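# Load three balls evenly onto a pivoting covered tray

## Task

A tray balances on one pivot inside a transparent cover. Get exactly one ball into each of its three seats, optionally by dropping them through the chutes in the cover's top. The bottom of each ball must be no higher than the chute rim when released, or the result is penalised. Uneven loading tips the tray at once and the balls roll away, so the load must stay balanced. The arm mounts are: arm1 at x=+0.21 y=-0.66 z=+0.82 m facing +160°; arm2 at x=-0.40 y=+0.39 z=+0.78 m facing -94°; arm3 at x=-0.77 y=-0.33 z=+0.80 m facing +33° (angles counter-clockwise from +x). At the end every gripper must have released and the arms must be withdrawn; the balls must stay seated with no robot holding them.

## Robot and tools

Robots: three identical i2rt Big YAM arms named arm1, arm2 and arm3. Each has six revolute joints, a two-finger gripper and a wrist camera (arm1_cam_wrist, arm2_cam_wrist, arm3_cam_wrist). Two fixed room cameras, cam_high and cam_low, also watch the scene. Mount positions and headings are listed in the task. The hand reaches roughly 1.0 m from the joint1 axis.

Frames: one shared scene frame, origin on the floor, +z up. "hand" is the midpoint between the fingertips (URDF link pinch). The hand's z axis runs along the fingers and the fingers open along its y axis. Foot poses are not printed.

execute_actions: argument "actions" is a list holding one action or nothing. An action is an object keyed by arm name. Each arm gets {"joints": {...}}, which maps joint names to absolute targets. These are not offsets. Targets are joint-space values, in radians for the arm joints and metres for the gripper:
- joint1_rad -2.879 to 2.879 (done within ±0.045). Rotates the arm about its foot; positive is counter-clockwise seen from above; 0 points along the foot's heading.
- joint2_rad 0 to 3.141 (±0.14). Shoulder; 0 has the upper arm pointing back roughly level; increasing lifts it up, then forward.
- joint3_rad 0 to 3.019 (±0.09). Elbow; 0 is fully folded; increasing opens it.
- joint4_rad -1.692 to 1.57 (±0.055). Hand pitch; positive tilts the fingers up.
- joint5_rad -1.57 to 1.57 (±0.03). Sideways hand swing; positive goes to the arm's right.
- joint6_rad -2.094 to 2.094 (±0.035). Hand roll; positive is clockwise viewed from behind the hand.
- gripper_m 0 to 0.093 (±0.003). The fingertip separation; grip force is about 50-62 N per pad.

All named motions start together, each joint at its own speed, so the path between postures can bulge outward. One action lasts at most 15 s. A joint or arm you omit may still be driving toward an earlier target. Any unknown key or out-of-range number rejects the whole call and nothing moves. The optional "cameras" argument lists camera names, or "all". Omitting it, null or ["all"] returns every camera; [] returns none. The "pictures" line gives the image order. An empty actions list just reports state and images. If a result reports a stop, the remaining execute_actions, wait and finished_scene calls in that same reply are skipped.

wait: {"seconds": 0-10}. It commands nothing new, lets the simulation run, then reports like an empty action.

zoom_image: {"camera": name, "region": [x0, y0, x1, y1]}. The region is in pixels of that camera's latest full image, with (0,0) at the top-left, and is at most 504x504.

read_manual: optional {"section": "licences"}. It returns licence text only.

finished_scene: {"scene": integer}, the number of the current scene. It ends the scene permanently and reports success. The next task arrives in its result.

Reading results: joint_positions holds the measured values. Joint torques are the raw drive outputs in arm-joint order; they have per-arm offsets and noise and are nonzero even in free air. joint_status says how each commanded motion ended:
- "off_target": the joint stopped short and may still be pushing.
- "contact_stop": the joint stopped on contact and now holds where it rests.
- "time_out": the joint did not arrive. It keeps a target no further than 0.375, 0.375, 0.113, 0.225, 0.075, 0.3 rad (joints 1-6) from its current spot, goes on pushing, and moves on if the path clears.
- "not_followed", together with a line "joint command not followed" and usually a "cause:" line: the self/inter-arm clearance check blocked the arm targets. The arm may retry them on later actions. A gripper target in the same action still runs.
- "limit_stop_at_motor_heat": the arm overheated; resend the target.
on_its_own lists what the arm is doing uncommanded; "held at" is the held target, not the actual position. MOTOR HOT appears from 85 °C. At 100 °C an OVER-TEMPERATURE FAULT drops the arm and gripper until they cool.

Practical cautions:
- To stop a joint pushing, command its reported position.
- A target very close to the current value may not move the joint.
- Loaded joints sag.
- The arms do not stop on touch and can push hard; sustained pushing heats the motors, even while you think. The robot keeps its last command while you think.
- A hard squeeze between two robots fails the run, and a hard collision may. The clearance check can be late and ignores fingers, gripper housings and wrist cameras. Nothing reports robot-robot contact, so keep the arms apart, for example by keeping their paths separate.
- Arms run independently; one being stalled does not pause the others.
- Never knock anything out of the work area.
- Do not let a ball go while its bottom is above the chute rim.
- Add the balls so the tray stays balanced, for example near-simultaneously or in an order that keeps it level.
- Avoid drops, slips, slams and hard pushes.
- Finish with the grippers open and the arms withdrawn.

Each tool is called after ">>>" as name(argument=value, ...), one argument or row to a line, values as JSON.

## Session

>>> execute_actions(
  actions=[],
)

Scene clock: 0.00 s.
Joint torques (N m, as the arm reports them, + toward a larger angle): no reading
arm1.joint_positions: joint1_rad=+0.432 joint2_rad=+0.622 joint3_rad=+1.326 joint4_rad=-1.323 joint5_rad=-0.086 joint6_rad=+0.068 gripper_m=+0.094
arm1.joint_status: not commanded
arm1.hand: x=-0.0326 y=-0.7038 z=+1.3263 quat_wxyz=(+0.067, +0.888, +0.033, -0.454) (m; scene frame)
arm2.joint_positions: joint1_rad=+0.739 joint2_rad=+0.426 joint3_rad=+1.692 joint4_rad=-1.388 joint5_rad=+0.120 joint6_rad=+0.111 gripper_m=+0.094
arm2.joint_status: not commanded
arm2.hand: x=-0.3805 y=+0.3260 z=+1.4683 quat_wxyz=(-0.595, -0.396, -0.635, +0.296) (m; scene frame)
arm3.joint_positions: joint1_rad=+0.796 joint2_rad=+0.486 joint3_rad=+1.675 joint4_rad=-1.406 joint5_rad=-0.017 joint6_rad=-0.561 gripper_m=+0.094
arm3.joint_status: not commanded
arm3.hand: x=-0.7465 y=-0.2314 z=+1.4691 quat_wxyz=(-0.570, +0.644, -0.442, -0.253) (m; scene frame)
pictures: arm1_cam_wrist, arm2_cam_wrist, arm3_cam_wrist, cam_high, cam_low
Images, in order (width x height): arm1_cam_wrist 672x504, arm2_cam_wrist 672x504, arm3_cam_wrist 672x504, cam_high 672x504, cam_low 672x504.

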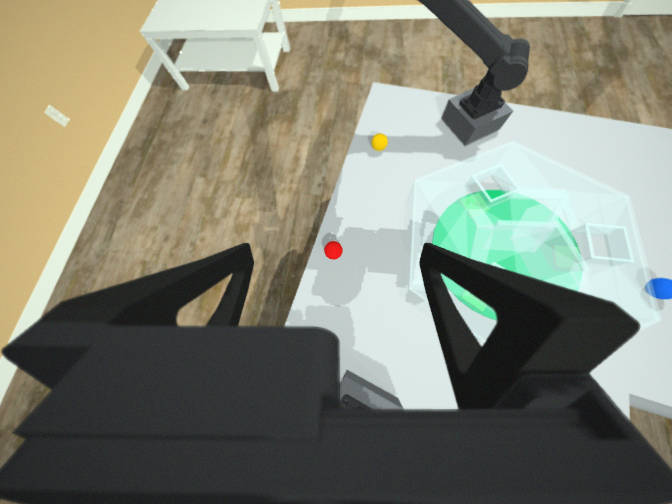

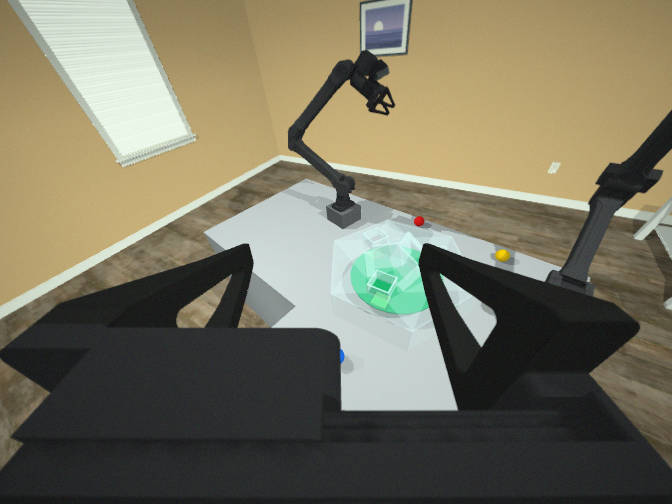

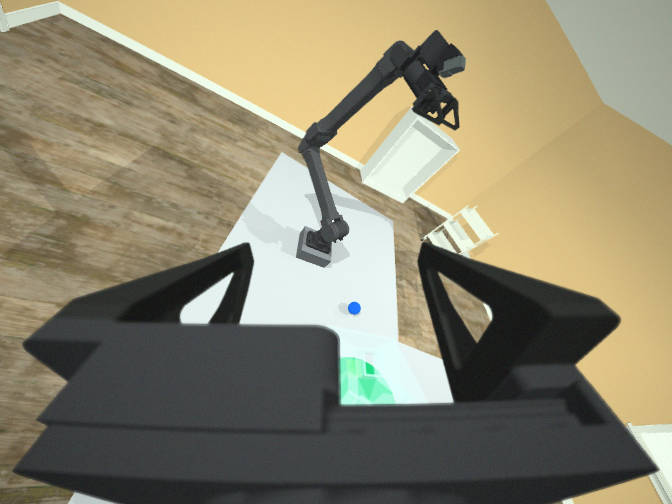

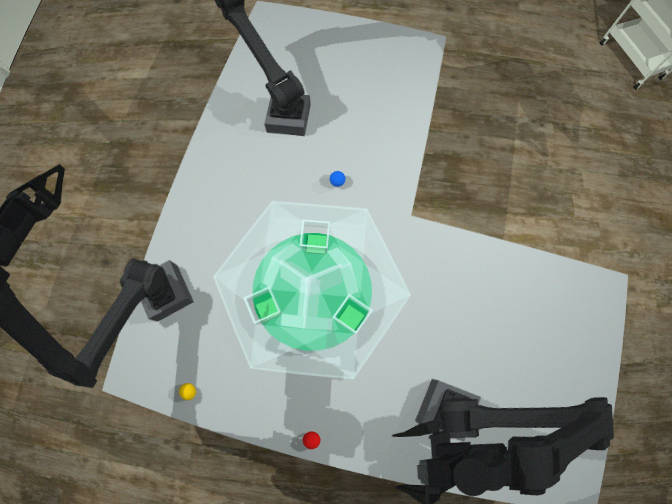

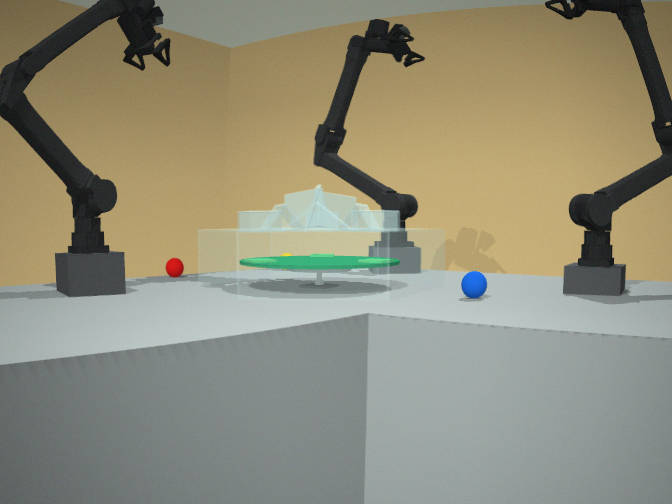

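>>> execute_actions(
  actions=[
    {"arm1":{"joints":{"joint1_rad":0.645,"joint2_rad":1.738,"joint3_rad":1.106,"joint4_rad":-0.92,"joint5_rad":0,"joint6_rad":0}},"arm2":{"joints":{"joint1_rad":0.717,"joint2_rad":1.325,"joint3_rad":0.715,"joint4_rad":-0.945,"joint5_rad":0,"joint6_rad":0}},"arm3":{"joints":{"joint1_rad":-1.877,"joint2_rad":1.0,"joint3_rad":1.1,"joint4_rad":-1.4,"joint5_rad":0,"joint6_rad":0}}},
  ],
  cameras=["arm1_cam_wrist","arm2_cam_wrist"],
)

>>> execute_actions(
  actions=[
    {"arm3":{"joints":{"joint2_rad":1.49,"joint3_rad":0.838,"joint4_rad":-0.89}}},
  ],
  cameras=["arm3_cam_wrist","cam_high"],
)

Scene clock: 7.33 s.
Joint torques (N m, as the arm reports them, + toward a larger angle): arm1=[ -0.26 -12.3    6.9    0.61  -0.01  -0.16] | arm2=[-1.19 -7.66  7.58  0.7  -0.05 -0.09] | arm3=[ 0.14 -4.2  10.22  0.52  0.13  0.12]
arm1.joint_positions: joint1_rad=+0.638 joint2_rad=+1.746 joint3_rad=+1.108 joint4_rad=-0.930 joint5_rad=-0.002 joint6_rad=+0.017 gripper_m=+0.094
arm1.joint_status: all done
arm1.hand: x=-0.2338 y=-0.7942 z=+0.8324 quat_wxyz=(-0.007, +0.990, +0.139, -0.002) (m; scene frame)
arm2.joint_positions: joint1_rad=+0.727 joint2_rad=+1.328 joint3_rad=+0.717 joint4_rad=-0.951 joint5_rad=+0.003 joint6_rad=+0.016 gripper_m=+0.094
arm2.joint_status: all done
arm2.hand: x=-0.2120 y=+0.1397 z=+0.8353 quat_wxyz=(-0.005, -0.447, -0.895, +0.004) (m; scene frame)
arm3.joint_positions: joint1_rad=-1.873 joint2_rad=+1.002 joint3_rad=+1.067 joint4_rad=-1.401 joint5_rad=-0.001 joint6_rad=-0.007 gripper_m=+0.094
arm3.joint_status: all done
arm3.hand: x=-0.6833 y=-0.6352 z=+1.0740 quat_wxyz=(-0.093, -0.598, -0.793, +0.075) (m; scene frame)
pictures: arm1_cam_wrist, arm2_cam_wrist
Images, in order (width x height): arm1_cam_wrist 672x504, arm2_cam_wrist 672x504.

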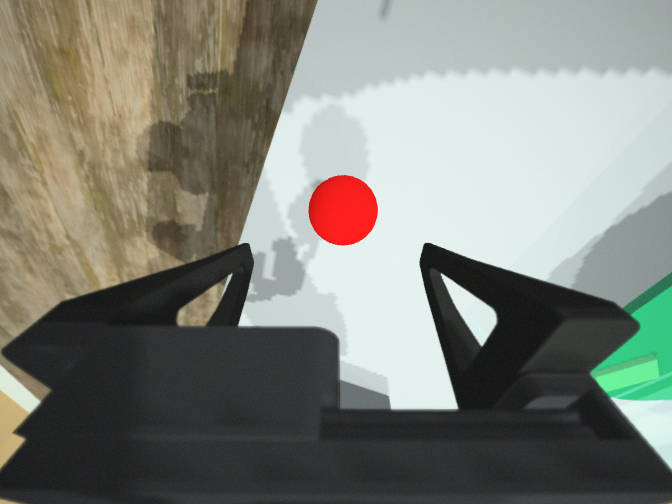

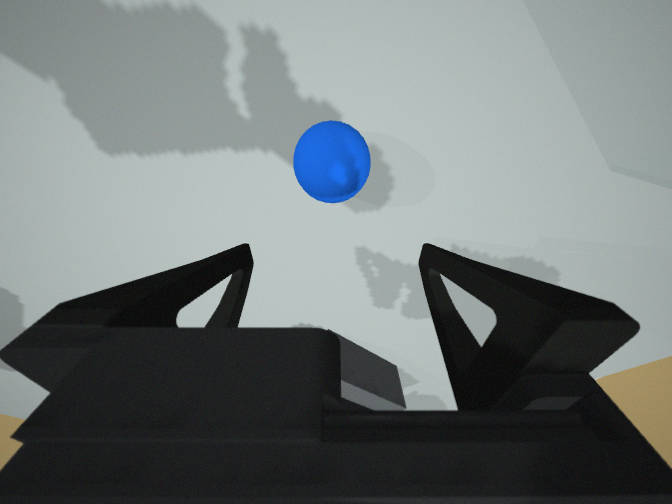

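Scene clock: 8.60 s.
Joint torques (N m, as the arm reports them, + toward a larger angle): arm1=[ -0.3  -12.37   6.93   0.61  -0.01  -0.15] | arm2=[-1.2  -7.62  7.61  0.67 -0.06 -0.08] | arm3=[ -0.02 -10.55   7.01   0.71   0.16   0.14]
arm1.joint_positions: joint1_rad=+0.638 joint2_rad=+1.746 joint3_rad=+1.108 joint4_rad=-0.930 joint5_rad=-0.002 joint6_rad=+0.017 gripper_m=+0.094
arm1.joint_status: not commanded
arm1.hand: x=-0.2338 y=-0.7942 z=+0.8324 quat_wxyz=(-0.007, +0.990, +0.139, -0.002) (m; scene frame)
arm2.joint_positions: joint1_rad=+0.727 joint2_rad=+1.328 joint3_rad=+0.717 joint4_rad=-0.951 joint5_rad=+0.003 joint6_rad=+0.016 gripper_m=+0.094
arm2.joint_status: not commanded
arm2.hand: x=-0.2120 y=+0.1397 z=+0.8353 quat_wxyz=(-0.005, -0.447, -0.895, +0.004) (m; scene frame)
arm3.joint_positions: joint1_rad=-1.873 joint2_rad=+1.505 joint3_rad=+0.817 joint4_rad=-0.904 joint5_rad=-0.001 joint6_rad=-0.007 gripper_m=+0.094
arm3.joint_status: all done
arm3.hand: x=-0.6738 y=-0.6763 z=+0.8267 quat_wxyz=(+0.009, -0.603, -0.798, -0.003) (m; scene frame)
pictures: arm3_cam_wrist, cam_high
Images, in order (width x height): arm3_cam_wrist 672x504, cam_high 672x504.

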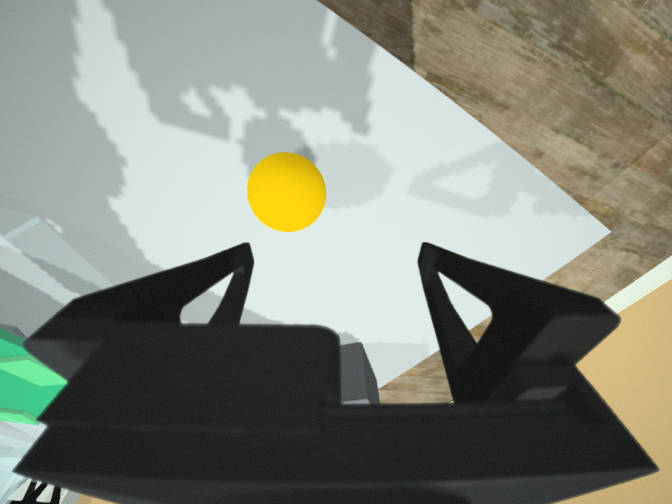

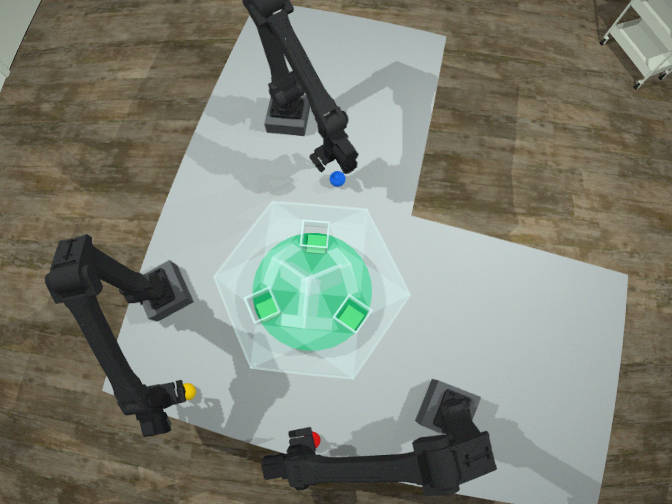

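>>> execute_actions(
  actions=[
    {"arm1":{"joints":{"joint1_rad":0.62,"joint2_rad":1.856,"joint3_rad":1.032,"joint4_rad":-0.732}},"arm2":{"joints":{"joint1_rad":0.735,"joint2_rad":1.557,"joint3_rad":0.7035,"joint4_rad":-0.705,"joint6_rad":-0.4}},"arm3":{"joints":{"joint1_rad":-1.77,"joint2_rad":1.65,"joint3_rad":0.79,"joint4_rad":-0.667}}},
  ],
  cameras=["arm1_cam_wrist","arm2_cam_wrist","arm3_cam_wrist"],
)

Scene clock: 12.47 s.
Joint torques (N m, as the arm reports them, + toward a larger angle): arm1=[ -1.68 -12.99   5.87   0.64  -0.01  -0.15] | arm2=[  0.19 -10.18   6.14   0.91  -0.09  -0.08] | arm3=[  0.37 -11.2    5.18   0.77   0.16   0.1 ]
arm1.joint_positions: joint1_rad=+0.633 joint2_rad=+1.868 joint3_rad=+1.032 joint4_rad=-0.744 joint5_rad=-0.002 joint6_rad=+0.017 gripper_m=+0.094
arm1.joint_status: all done
arm1.hand: x=-0.2244 y=-0.7877 z=+0.7577 quat_wxyz=(-0.008, +0.991, +0.137, +0.004) (m; scene frame)
arm2.joint_positions: joint1_rad=+0.727 joint2_rad=+1.565 joint3_rad=+0.703 joint4_rad=-0.717 joint5_rad=+0.003 joint6_rad=-0.384 gripper_m=+0.094
arm2.joint_status: all done
arm2.hand: x=-0.1979 y=+0.1215 z=+0.7599 quat_wxyz=(+0.003, -0.260, -0.966, +0.000) (m; scene frame)
arm3.joint_positions: joint1_rad=-1.767 joint2_rad=+1.667 joint3_rad=+0.781 joint4_rad=-0.681 joint5_rad=-0.001 joint6_rad=-0.007 gripper_m=+0.094
arm3.joint_status: all done
arm3.hand: x=-0.6336 y=-0.6772 z=+0.7610 quat_wxyz=(-0.001, -0.559, -0.829, +0.004) (m; scene frame)
pictures: arm1_cam_wrist, arm2_cam_wrist, arm3_cam_wrist
Images, in order (width x height): arm1_cam_wrist 672x504, arm2_cam_wrist 672x504, arm3_cam_wrist 672x504.

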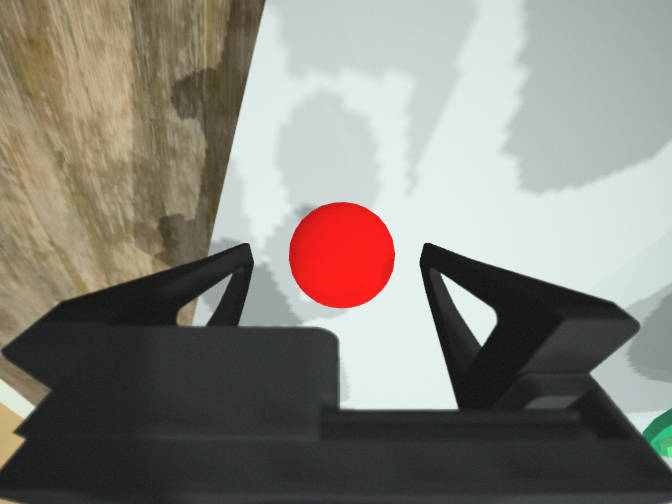

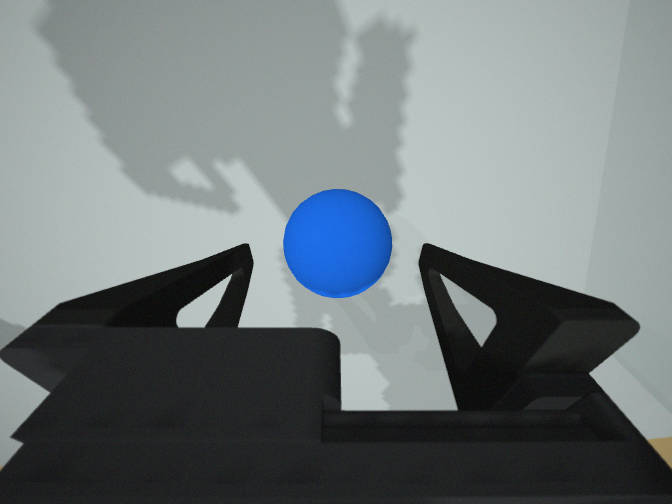

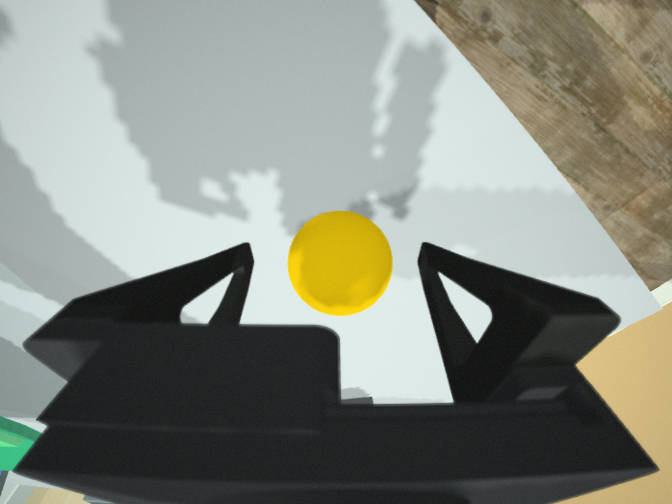

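>>> execute_actions(
  actions=[
    {"arm3":{"joints":{"joint4_rad":-0.725}},"arm1":{"joints":{"gripper_m":0.04}},"arm2":{"joints":{"gripper_m":0.04}}},
  ],
  cameras=["arm3_cam_wrist"],
)

>>> execute_actions(
  actions=[
    {"arm3":{"joints":{"gripper_m":0.04}},"arm1":{"joints":{"joint2_rad":1.5,"joint3_rad":1.33,"joint4_rad":-1.38}},"arm2":{"joints":{"joint2_rad":1.22,"joint3_rad":1.1,"joint4_rad":-1.45}}},
  ],
  cameras=["arm3_cam_wrist"],
)

Scene clock: 14.33 s.
Joint torques (N m, as the arm reports them, + toward a larger angle): arm1=[ -1.67 -12.91   5.91   0.63  -0.04  -0.15] | arm2=[  0.19 -10.23   6.15   0.89  -0.07  -0.07] | arm3=[  0.05 -11.03   5.24  -0.3    0.17   0.1 ]
arm1.joint_positions: joint1_rad=+0.632 joint2_rad=+1.868 joint3_rad=+1.032 joint4_rad=-0.743 joint5_rad=-0.001 joint6_rad=+0.016 gripper_m=+0.055
arm1.joint_status: gripper_m off_target (ended at +0.055, target +0.040)
arm1.hand: x=-0.2248 y=-0.7875 z=+0.7577 quat_wxyz=(-0.009, +0.991, +0.137, +0.004) (m; scene frame)
arm2.joint_positions: joint1_rad=+0.727 joint2_rad=+1.565 joint3_rad=+0.703 joint4_rad=-0.717 joint5_rad=+0.003 joint6_rad=-0.385 gripper_m=+0.055
arm2.joint_status: gripper_m off_target (ended at +0.055, target +0.040)
arm2.hand: x=-0.1978 y=+0.1215 z=+0.7599 quat_wxyz=(+0.003, -0.259, -0.966, +0.000) (m; scene frame)
arm3.joint_positions: joint1_rad=-1.767 joint2_rad=+1.667 joint3_rad=+0.781 joint4_rad=-0.713 joint5_rad=-0.001 joint6_rad=-0.007 gripper_m=+0.094
arm3.joint_status: all done
arm3.hand: x=-0.6364 y=-0.6701 z=+0.7611 quat_wxyz=(+0.012, -0.559, -0.829, -0.004) (m; scene frame)
pictures: arm3_cam_wrist
Images, in order (width x height): arm3_cam_wrist 672x504.

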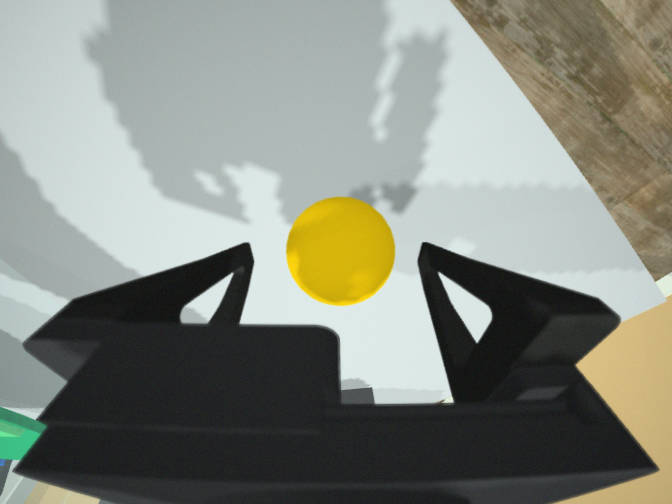

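Scene clock: 15.87 s.
Joint torques (N m, as the arm reports them, + toward a larger angle): arm1=[ -1.65 -11.78   9.86  -0.19  -0.05  -0.15] | arm2=[ 0.21 -8.17 10.72 -0.13 -0.06 -0.08] | arm3=[ -0.48 -11.47   5.07  -0.28   0.13   0.08]
arm1.joint_positions: joint1_rad=+0.632 joint2_rad=+1.517 joint3_rad=+1.315 joint4_rad=-1.369 joint5_rad=-0.001 joint6_rad=+0.016 gripper_m=+0.055
arm1.joint_status: all done
arm1.hand: x=-0.2157 y=-0.7890 z=+1.0039 quat_wxyz=(-0.008, +0.991, +0.137, +0.000) (m; scene frame)
arm2.joint_positions: joint1_rad=+0.727 joint2_rad=+1.225 joint3_rad=+1.084 joint4_rad=-1.439 joint5_rad=+0.003 joint6_rad=-0.385 gripper_m=+0.055
arm2.joint_status: all done
arm2.hand: x=-0.1989 y=+0.1233 z=+0.9961 quat_wxyz=(+0.004, -0.259, -0.966, -0.001) (m; scene frame)
arm3.joint_positions: joint1_rad=-1.767 joint2_rad=+1.667 joint3_rad=+0.781 joint4_rad=-0.713 joint5_rad=-0.001 joint6_rad=-0.007 gripper_m=+0.055
arm3.joint_status: gripper_m off_target (ended at +0.055, target +0.040)
arm3.hand: x=-0.6366 y=-0.6700 z=+0.7611 quat_wxyz=(+0.013, -0.560, -0.829, -0.004) (m; scene frame)
pictures: arm3_cam_wrist
Images, in order (width x height): arm3_cam_wrist 672x504.

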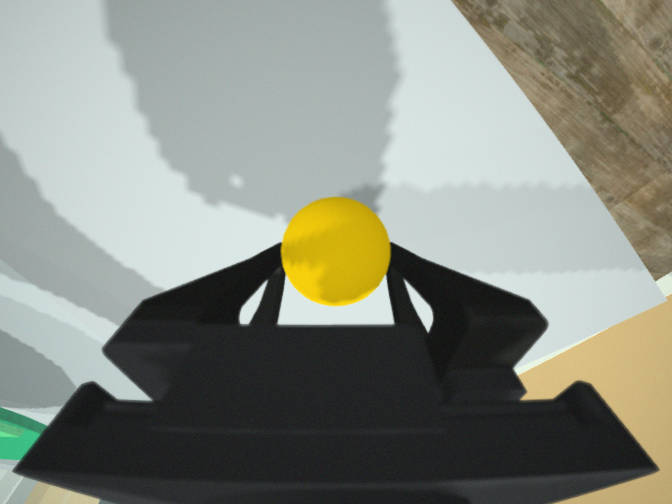

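>>> execute_actions(
  actions=[
    {"arm1":{"joints":{"joint1_rad":-0.36,"joint2_rad":1.52,"joint3_rad":1.285,"joint4_rad":-1.32,"joint6_rad":-0.185}},"arm2":{"joints":{"joint1_rad":0.345,"joint2_rad":1.76,"joint3_rad":1.71,"joint4_rad":-1.465,"joint6_rad":0.33}},"arm3":{"joints":{"joint2_rad":1.29,"joint3_rad":1.14,"joint4_rad":-1.41}}},
  ],
  cameras=["arm1_cam_wrist","arm2_cam_wrist"],
)

Scene clock: 20.27 s.
Joint torques (N m, as the arm reports them, + toward a larger angle): arm1=[ -0.76 -10.61   8.27   0.43  -0.16  -0.15] | arm2=[  0.2  -19.17  13.85   0.24   0.03   0.29] | arm3=[ 0.86 -8.72  8.61 -0.33  0.11  0.1 ]
arm1.joint_positions: joint1_rad=-0.360 joint2_rad=+1.525 joint3_rad=+1.289 joint4_rad=-1.324 joint5_rad=+0.001 joint6_rad=-0.168 gripper_m=+0.055
arm1.joint_status: all done
arm1.hand: x=-0.1317 y=-0.3733 z=+0.9975 quat_wxyz=(-0.010, +0.965, -0.264, -0.008) (m; scene frame)
arm2.joint_positions: joint1_rad=+0.337 joint2_rad=+1.776 joint3_rad=+1.657 joint4_rad=-1.462 joint5_rad=+0.001 joint6_rad=+0.314 gripper_m=+0.055
arm2.joint_status: all done
arm2.hand: x=-0.2583 y=-0.1359 z=+0.9829 quat_wxyz=(+0.003, -0.722, -0.692, -0.001) (m; scene frame)
arm3.joint_positions: joint1_rad=-1.767 joint2_rad=+1.300 joint3_rad=+1.123 joint4_rad=-1.397 joint5_rad=-0.001 joint6_rad=-0.007 gripper_m=+0.055
arm3.joint_status: all done
arm3.hand: x=-0.6349 y=-0.6693 z=+1.0021 quat_wxyz=(+0.002, -0.560, -0.829, +0.003) (m; scene frame)
pictures: arm1_cam_wrist, arm2_cam_wrist
Images, in order (width x height): arm1_cam_wrist 672x504, arm2_cam_wrist 672x504.

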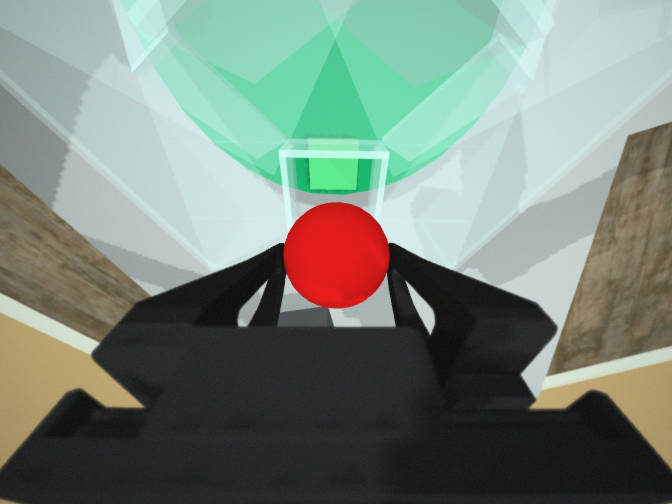

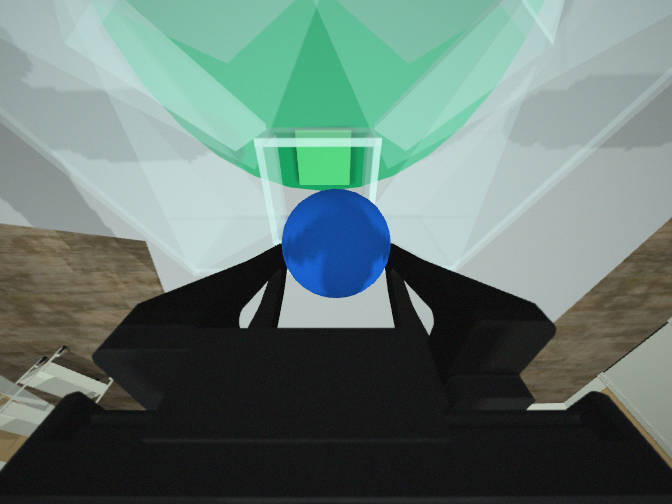

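>>> execute_actions(
  actions=[
    {"arm1":{"joints":{"joint2_rad":1.563,"joint3_rad":1.181,"joint4_rad":-1.178}},"arm2":{"joints":{"joint1_rad":0.368,"joint2_rad":1.795,"joint3_rad":1.575,"joint4_rad":-1.334}},"arm3":{"joints":{"joint1_rad":-0.66,"joint2_rad":1.345,"joint3_rad":1.18,"joint4_rad":-1.34,"joint6_rad":-0.56}}},
  ],
  cameras=["arm1_cam_wrist","arm2_cam_wrist","arm3_cam_wrist"],
)

Scene clock: 23.43 s.
Joint torques (N m, as the arm reports them, + toward a larger angle): arm1=[ -0.63 -11.7    8.47   0.65  -0.16  -0.15] | arm2=[  0.05 -18.47   9.83   0.93   0.04   0.28] | arm3=[ -0.06 -10.09  11.07   0.37   0.07  -0.02]
arm1.joint_positions: joint1_rad=-0.360 joint2_rad=+1.580 joint3_rad=+1.177 joint4_rad=-1.190 joint5_rad=+0.001 joint6_rad=-0.168 gripper_m=+0.055
arm1.joint_status: all done
arm1.hand: x=-0.1261 y=-0.3771 z=+0.9335 quat_wxyz=(-0.003, +0.965, -0.264, +0.007) (m; scene frame)
arm2.joint_positions: joint1_rad=+0.363 joint2_rad=+1.803 joint3_rad=+1.566 joint4_rad=-1.346 joint5_rad=+0.001 joint6_rad=+0.315 gripper_m=+0.055
arm2.joint_status: all done
arm2.hand: x=-0.2444 y=-0.1332 z=+0.9346 quat_wxyz=(+0.004, -0.714, -0.701, -0.002) (m; scene frame)
arm3.joint_positions: joint1_rad=-0.659 joint2_rad=+1.359 joint3_rad=+1.128 joint4_rad=-1.347 joint5_rad=+0.000 joint6_rad=-0.552 gripper_m=+0.055
arm3.joint_status: all done
arm3.hand: x=-0.3903 y=-0.3669 z=+0.9802 quat_wxyz=(+0.007, +0.230, -0.973, +0.001) (m; scene frame)
pictures: arm1_cam_wrist, arm2_cam_wrist, arm3_cam_wrist
Images, in order (width x height): arm1_cam_wrist 672x504, arm2_cam_wrist 672x504, arm3_cam_wrist 672x504.

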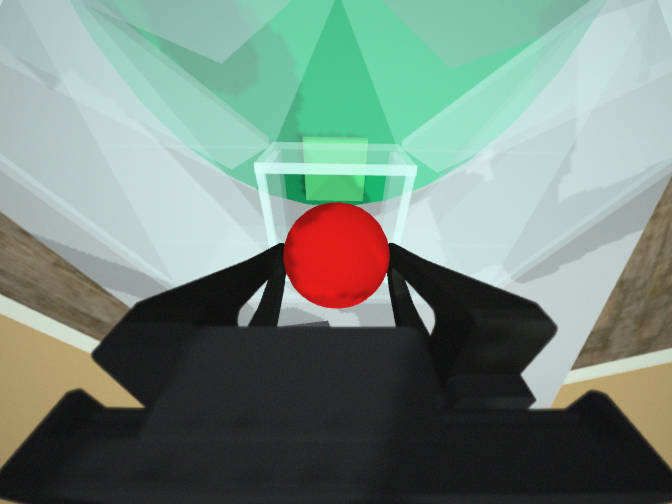

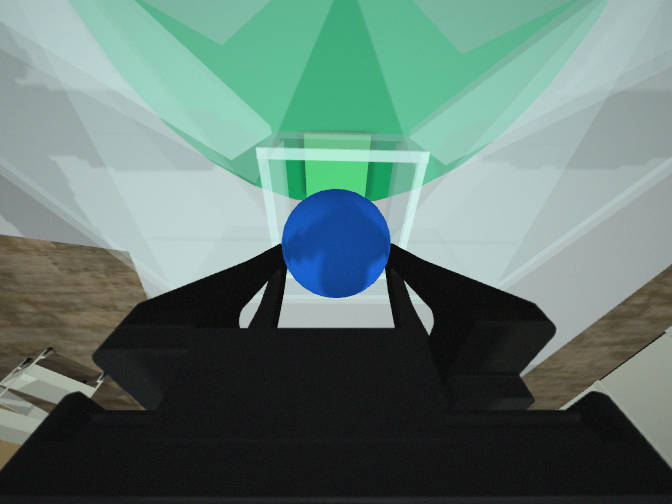

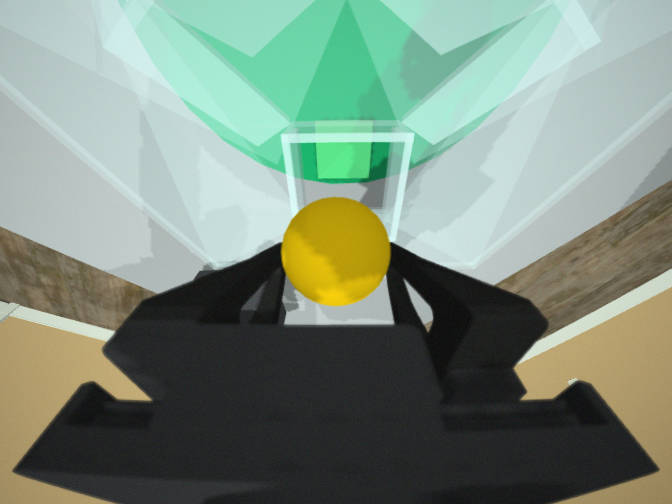

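>>> execute_actions(
  actions=[
    {"arm1":{"joints":{"joint3_rad":1.158,"joint4_rad":-1.145}},"arm2":{"joints":{"joint1_rad":0.347,"joint3_rad":1.553,"joint4_rad":-1.285}},"arm3":{"joints":{"joint1_rad":-0.678,"joint2_rad":1.415,"joint3_rad":1.055,"joint4_rad":-1.172}}},
  ],
)

>>> zoom_image(
  camera="cam_low",
  region=[220, 160, 420, 280],
)

Scene clock: 26.63 s.
Joint torques (N m, as the arm reports them, + toward a larger angle): arm1=[ -0.72 -11.59   7.86   0.71  -0.15  -0.15] | arm2=[ -1.22 -18.45   9.4    1.03   0.04   0.28] | arm3=[ -0.73 -10.9    8.5    0.66   0.09  -0.04]
arm1.joint_positions: joint1_rad=-0.360 joint2_rad=+1.580 joint3_rad=+1.163 joint4_rad=-1.157 joint5_rad=+0.001 joint6_rad=-0.168 gripper_m=+0.055
arm1.joint_status: all done
arm1.hand: x=-0.1280 y=-0.3754 z=+0.9287 quat_wxyz=(-0.007, +0.965, -0.264, -0.002) (m; scene frame)
arm2.joint_positions: joint1_rad=+0.357 joint2_rad=+1.803 joint3_rad=+1.550 joint4_rad=-1.298 joint5_rad=+0.001 joint6_rad=+0.315 gripper_m=+0.055
arm2.joint_status: all done
arm2.hand: x=-0.2459 y=-0.1403 z=+0.9286 quat_wxyz=(-0.010, -0.716, -0.698, +0.006) (m; scene frame)
arm3.joint_positions: joint1_rad=-0.669 joint2_rad=+1.435 joint3_rad=+1.030 joint4_rad=-1.185 joint5_rad=+0.000 joint6_rad=-0.552 gripper_m=+0.055
arm3.joint_status: all done
arm3.hand: x=-0.3855 y=-0.3714 z=+0.9171 quat_wxyz=(+0.013, +0.226, -0.974, -0.001) (m; scene frame)
pictures: arm1_cam_wrist, arm2_cam_wrist, arm3_cam_wrist, cam_high, cam_low
Images, in order (width x height): arm1_cam_wrist 672x504, arm2_cam_wrist 672x504, arm3_cam_wrist 672x504, cam_high 672x504, cam_low 672x504.

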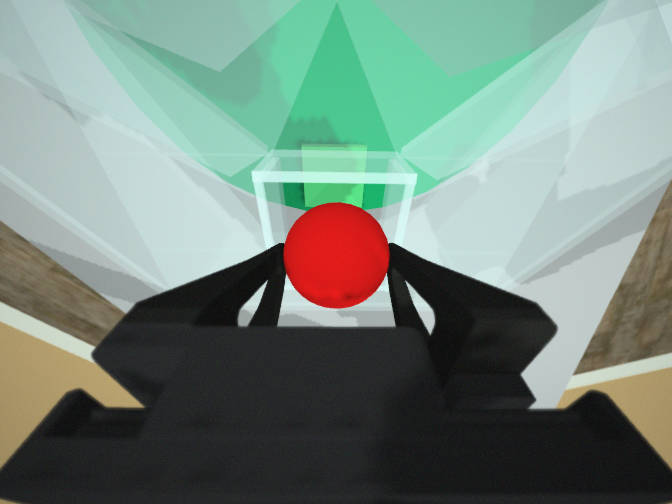

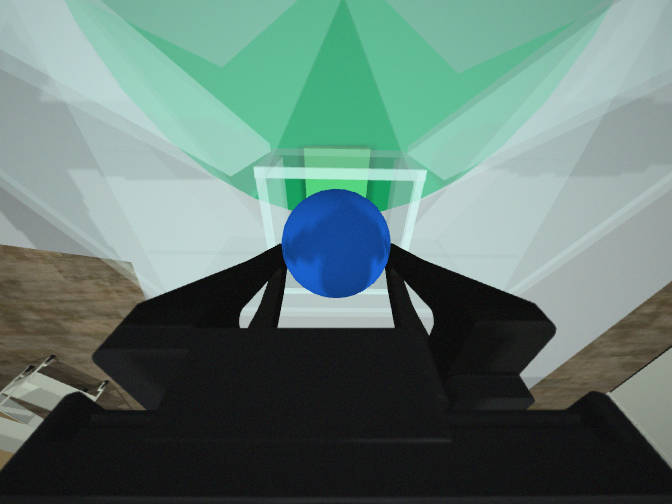

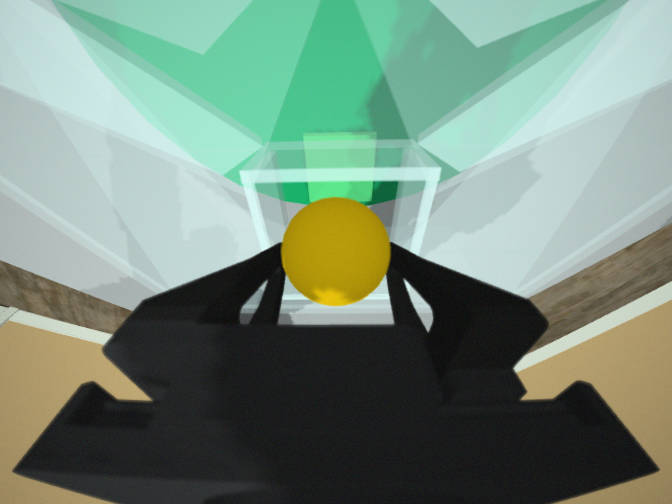

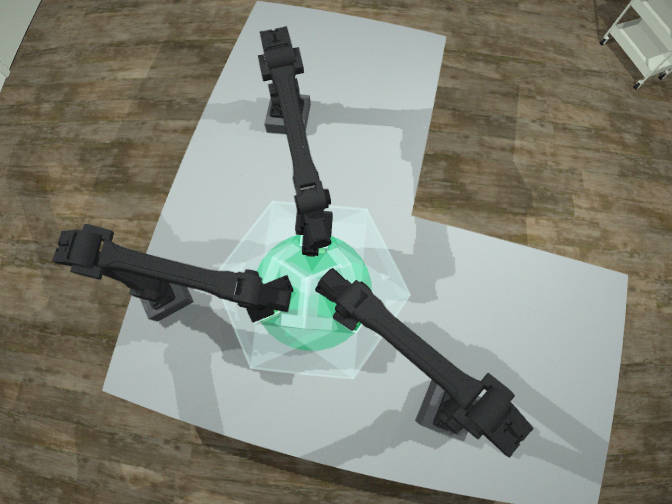

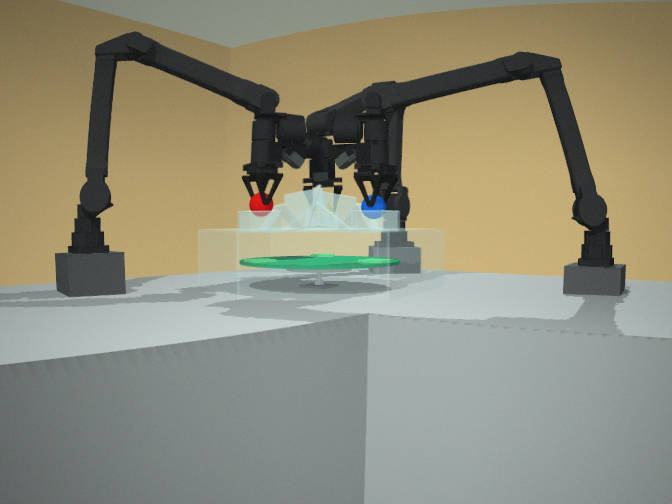

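Region (220, 160, 420, 280) of cam_low's 672x504 image, scaled by 2.520, with more detail than that image has; it fills the top 302 rows of this view, and the rest is white.

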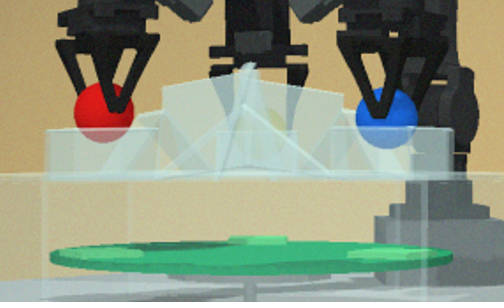

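>>> execute_actions(
  actions=[
    {"arm1":{"joints":{"joint3_rad":1.135,"joint4_rad":-1.125}},"arm2":{"joints":{"joint3_rad":1.535,"joint4_rad":-1.267}},"arm3":{"joints":{"joint4_rad":-1.155}}},
  ],
  cameras=["arm1_cam_wrist","arm2_cam_wrist","arm3_cam_wrist"],
)

Scene clock: 28.50 s.
Joint torques (N m, as the arm reports them, + toward a larger angle): arm1=[ -0.64 -11.71   7.82   0.67  -0.15  -0.15] | arm2=[ -1.35 -18.62   9.35   0.99   0.04   0.28] | arm3=[ -0.9  -11.06   8.55   0.72   0.06  -0.02]
arm1.joint_positions: joint1_rad=-0.360 joint2_rad=+1.579 joint3_rad=+1.138 joint4_rad=-1.137 joint5_rad=+0.001 joint6_rad=-0.168 gripper_m=+0.055
arm1.joint_status: all done
arm1.hand: x=-0.1241 y=-0.3786 z=+0.9202 quat_wxyz=(-0.007, +0.965, -0.264, +0.000) (m; scene frame)
arm2.joint_positions: joint1_rad=+0.357 joint2_rad=+1.803 joint3_rad=+1.531 joint4_rad=-1.280 joint5_rad=+0.001 joint6_rad=+0.315 gripper_m=+0.055
arm2.joint_status: all done
arm2.hand: x=-0.2465 y=-0.1384 z=+0.9217 quat_wxyz=(-0.010, -0.716, -0.698, +0.006) (m; scene frame)
arm3.joint_positions: joint1_rad=-0.669 joint2_rad=+1.435 joint3_rad=+1.030 joint4_rad=-1.169 joint5_rad=+0.000 joint6_rad=-0.552 gripper_m=+0.055
arm3.joint_status: all done
arm3.hand: x=-0.3814 y=-0.3718 z=+0.9170 quat_wxyz=(+0.005, +0.226, -0.974, +0.001) (m; scene frame)
pictures: arm1_cam_wrist, arm2_cam_wrist, arm3_cam_wrist
Images, in order (width x height): arm1_cam_wrist 672x504, arm2_cam_wrist 672x504, arm3_cam_wrist 672x504.

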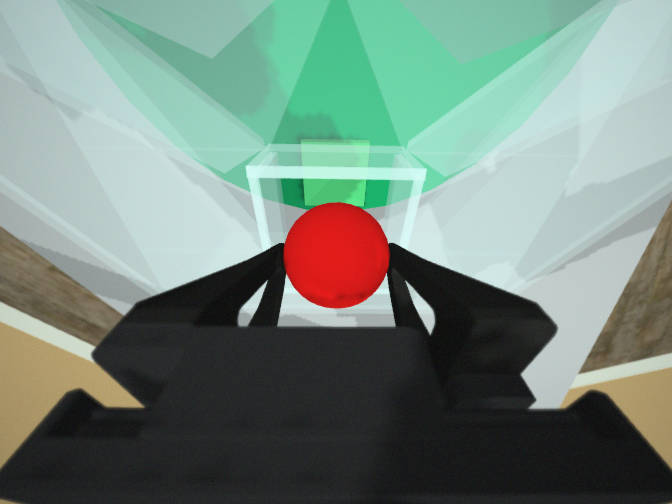

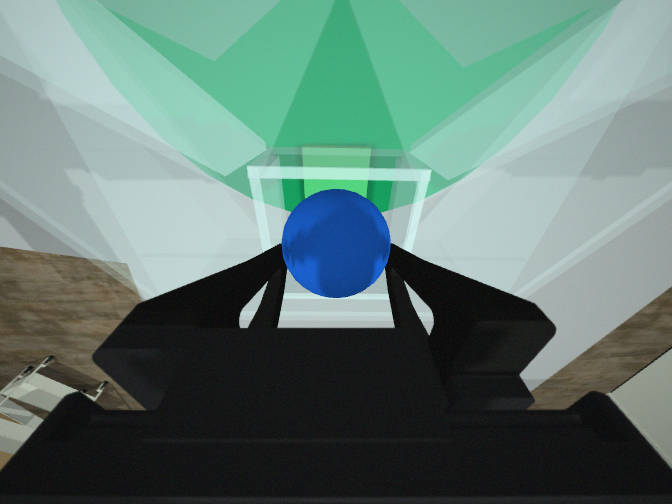

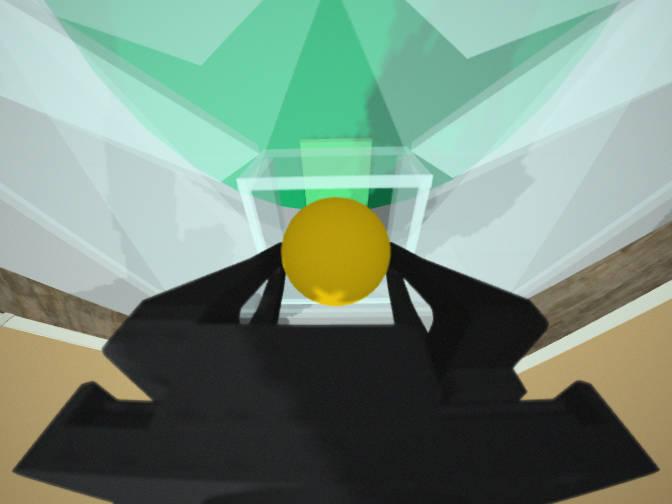

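>>> execute_actions(
  actions=[
    {"arm1":{"joints":{"joint4_rad":-1.107}}},
  ],
  cameras=[],
)

>>> execute_actions(
  actions=[
    {"arm1":{"joints":{"gripper_m":0.064}},"arm2":{"joints":{"gripper_m":0.064}},"arm3":{"joints":{"gripper_m":0.064}}},
  ],
  cameras=["cam_low"],
)

>>> execute_actions(
  actions=[
    {"arm1":{"joints":{"joint2_rad":1.2,"joint3_rad":1.3,"joint4_rad":-1.5}},"arm2":{"joints":{"joint2_rad":1.3,"joint4_rad":-1.6}},"arm3":{"joints":{"joint2_rad":1.05,"joint3_rad":1.2,"joint4_rad":-1.5}}},
  ],
  cameras=["cam_low","cam_high"],
)

Scene clock: 30.50 s.
Joint torques (N m, as the arm reports them, + toward a larger angle): arm1=[ -0.66 -11.49   7.82   0.74  -0.16  -0.15] | arm2=[ -1.29 -18.36   9.4    0.96   0.05   0.29] | arm3=[ -0.39 -11.25   8.74   0.69   0.08  -0.01]
arm1.joint_positions: joint1_rad=-0.360 joint2_rad=+1.579 joint3_rad=+1.138 joint4_rad=-1.119 joint5_rad=+0.001 joint6_rad=-0.168 gripper_m=+0.055
arm1.joint_status: all done
arm1.hand: x=-0.1275 y=-0.3758 z=+0.9203 quat_wxyz=(-0.010, +0.965, -0.264, -0.008) (m; scene frame)
arm2.joint_positions: joint1_rad=+0.357 joint2_rad=+1.803 joint3_rad=+1.531 joint4_rad=-1.280 joint5_rad=+0.001 joint6_rad=+0.315 gripper_m=+0.055
arm2.joint_status: not commanded
arm2.hand: x=-0.2465 y=-0.1384 z=+0.9217 quat_wxyz=(-0.010, -0.716, -0.698, +0.006) (m; scene frame)
arm3.joint_positions: joint1_rad=-0.669 joint2_rad=+1.435 joint3_rad=+1.030 joint4_rad=-1.169 joint5_rad=+0.000 joint6_rad=-0.552 gripper_m=+0.055
arm3.joint_status: not commanded
arm3.hand: x=-0.3814 y=-0.3718 z=+0.9170 quat_wxyz=(+0.005, +0.226, -0.974, +0.001) (m; scene frame)
pictures: none
No camera images: the call's "cameras" was empty. Leave "cameras" out to get every camera's image.

Scene clock: 31.10 s.
Joint torques (N m, as the arm reports them, + toward a larger angle): arm1=[ -0.67 -11.12   7.91   0.74  -0.15  -0.15] | arm2=[ -1.21 -18.27   9.38   1.01   0.04   0.29] | arm3=[ -0.54 -10.63   8.41   0.69   0.09  -0.02]
arm1.joint_positions: joint1_rad=-0.360 joint2_rad=+1.575 joint3_rad=+1.138 joint4_rad=-1.119 joint5_rad=+0.001 joint6_rad=-0.168 gripper_m=+0.064
arm1.joint_status: all done
arm1.hand: x=-0.1276 y=-0.3756 z=+0.9220 quat_wxyz=(-0.011, +0.965, -0.264, -0.010) (m; scene frame)
arm2.joint_positions: joint1_rad=+0.357 joint2_rad=+1.802 joint3_rad=+1.531 joint4_rad=-1.279 joint5_rad=+0.001 joint6_rad=+0.315 gripper_m=+0.064
arm2.joint_status: all done
arm2.hand: x=-0.2464 y=-0.1385 z=+0.9221 quat_wxyz=(-0.010, -0.716, -0.698, +0.006) (m; scene frame)
arm3.joint_positions: joint1_rad=-0.669 joint2_rad=+1.435 joint3_rad=+1.030 joint4_rad=-1.169 joint5_rad=+0.000 joint6_rad=-0.552 gripper_m=+0.064
arm3.joint_status: all done
arm3.hand: x=-0.3814 y=-0.3718 z=+0.9172 quat_wxyz=(+0.005, +0.226, -0.974, +0.001) (m; scene frame)
pictures: cam_low
Images, in order (width x height): cam_low 672x504.

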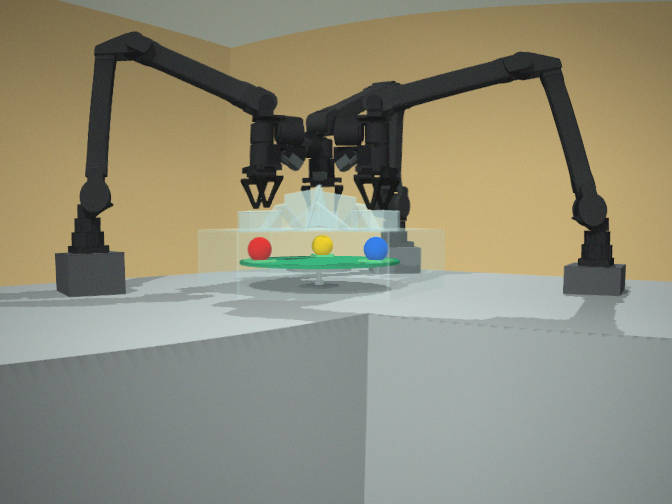

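Scene clock: 32.67 s.
Joint torques (N m, as the arm reports them, + toward a larger angle): arm1=[-0.6  -6.81 11.51  0.13 -0.16 -0.15] | arm2=[-1.2  -9.67 10.24  0.39  0.04  0.27] | arm3=[-0.26 -4.73  9.84  0.13  0.07 -0.06]
arm1.joint_positions: joint1_rad=-0.360 joint2_rad=+1.206 joint3_rad=+1.269 joint4_rad=-1.491 joint5_rad=+0.001 joint6_rad=-0.168 gripper_m=+0.064
arm1.joint_status: all done
arm1.hand: x=-0.0702 y=-0.4268 z=+1.1089 quat_wxyz=(-0.038, +0.962, -0.263, -0.068) (m; scene frame)
arm2.joint_positions: joint1_rad=+0.357 joint2_rad=+1.304 joint3_rad=+1.527 joint4_rad=-1.592 joint5_rad=+0.001 joint6_rad=+0.315 gripper_m=+0.064
arm2.joint_status: all done
arm2.hand: x=-0.2863 y=-0.0053 z=+1.1435 quat_wxyz=(-0.090, -0.712, -0.695, +0.048) (m; scene frame)
arm3.joint_positions: joint1_rad=-0.669 joint2_rad=+1.053 joint3_rad=+1.170 joint4_rad=-1.489 joint5_rad=+0.000 joint6_rad=-0.553 gripper_m=+0.064
arm3.joint_status: all done
arm3.hand: x=-0.4469 y=-0.3644 z=+1.0959 quat_wxyz=(-0.091, +0.225, -0.970, +0.034) (m; scene frame)
pictures: cam_high, cam_low
Images, in order (width x height): cam_high 672x504, cam_low 672x504.

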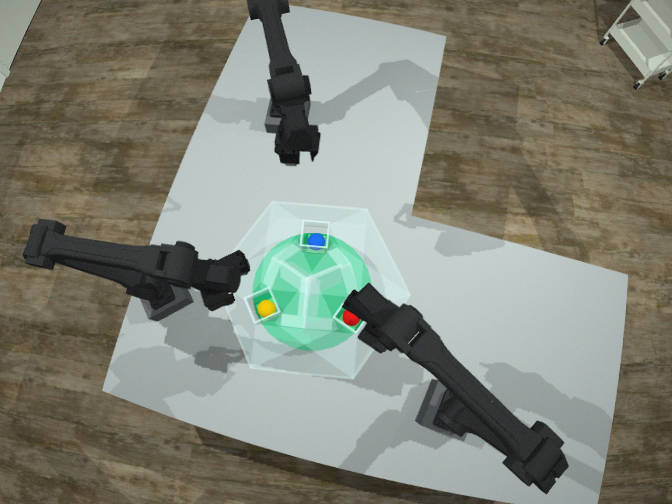

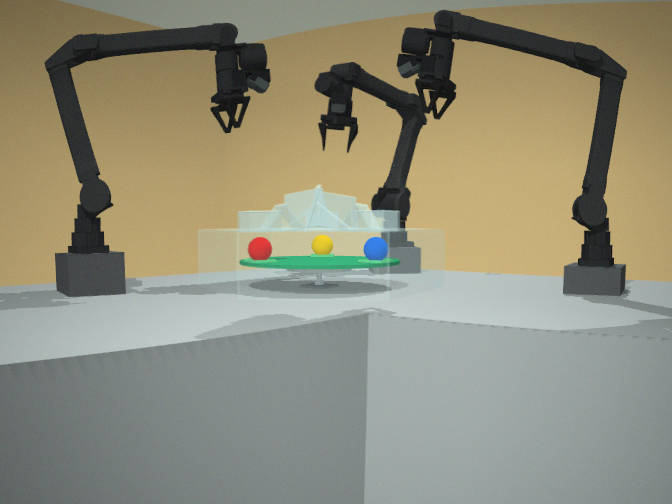

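>>> finished_scene(
  scene=2,
)

The scene is finished: the task was done.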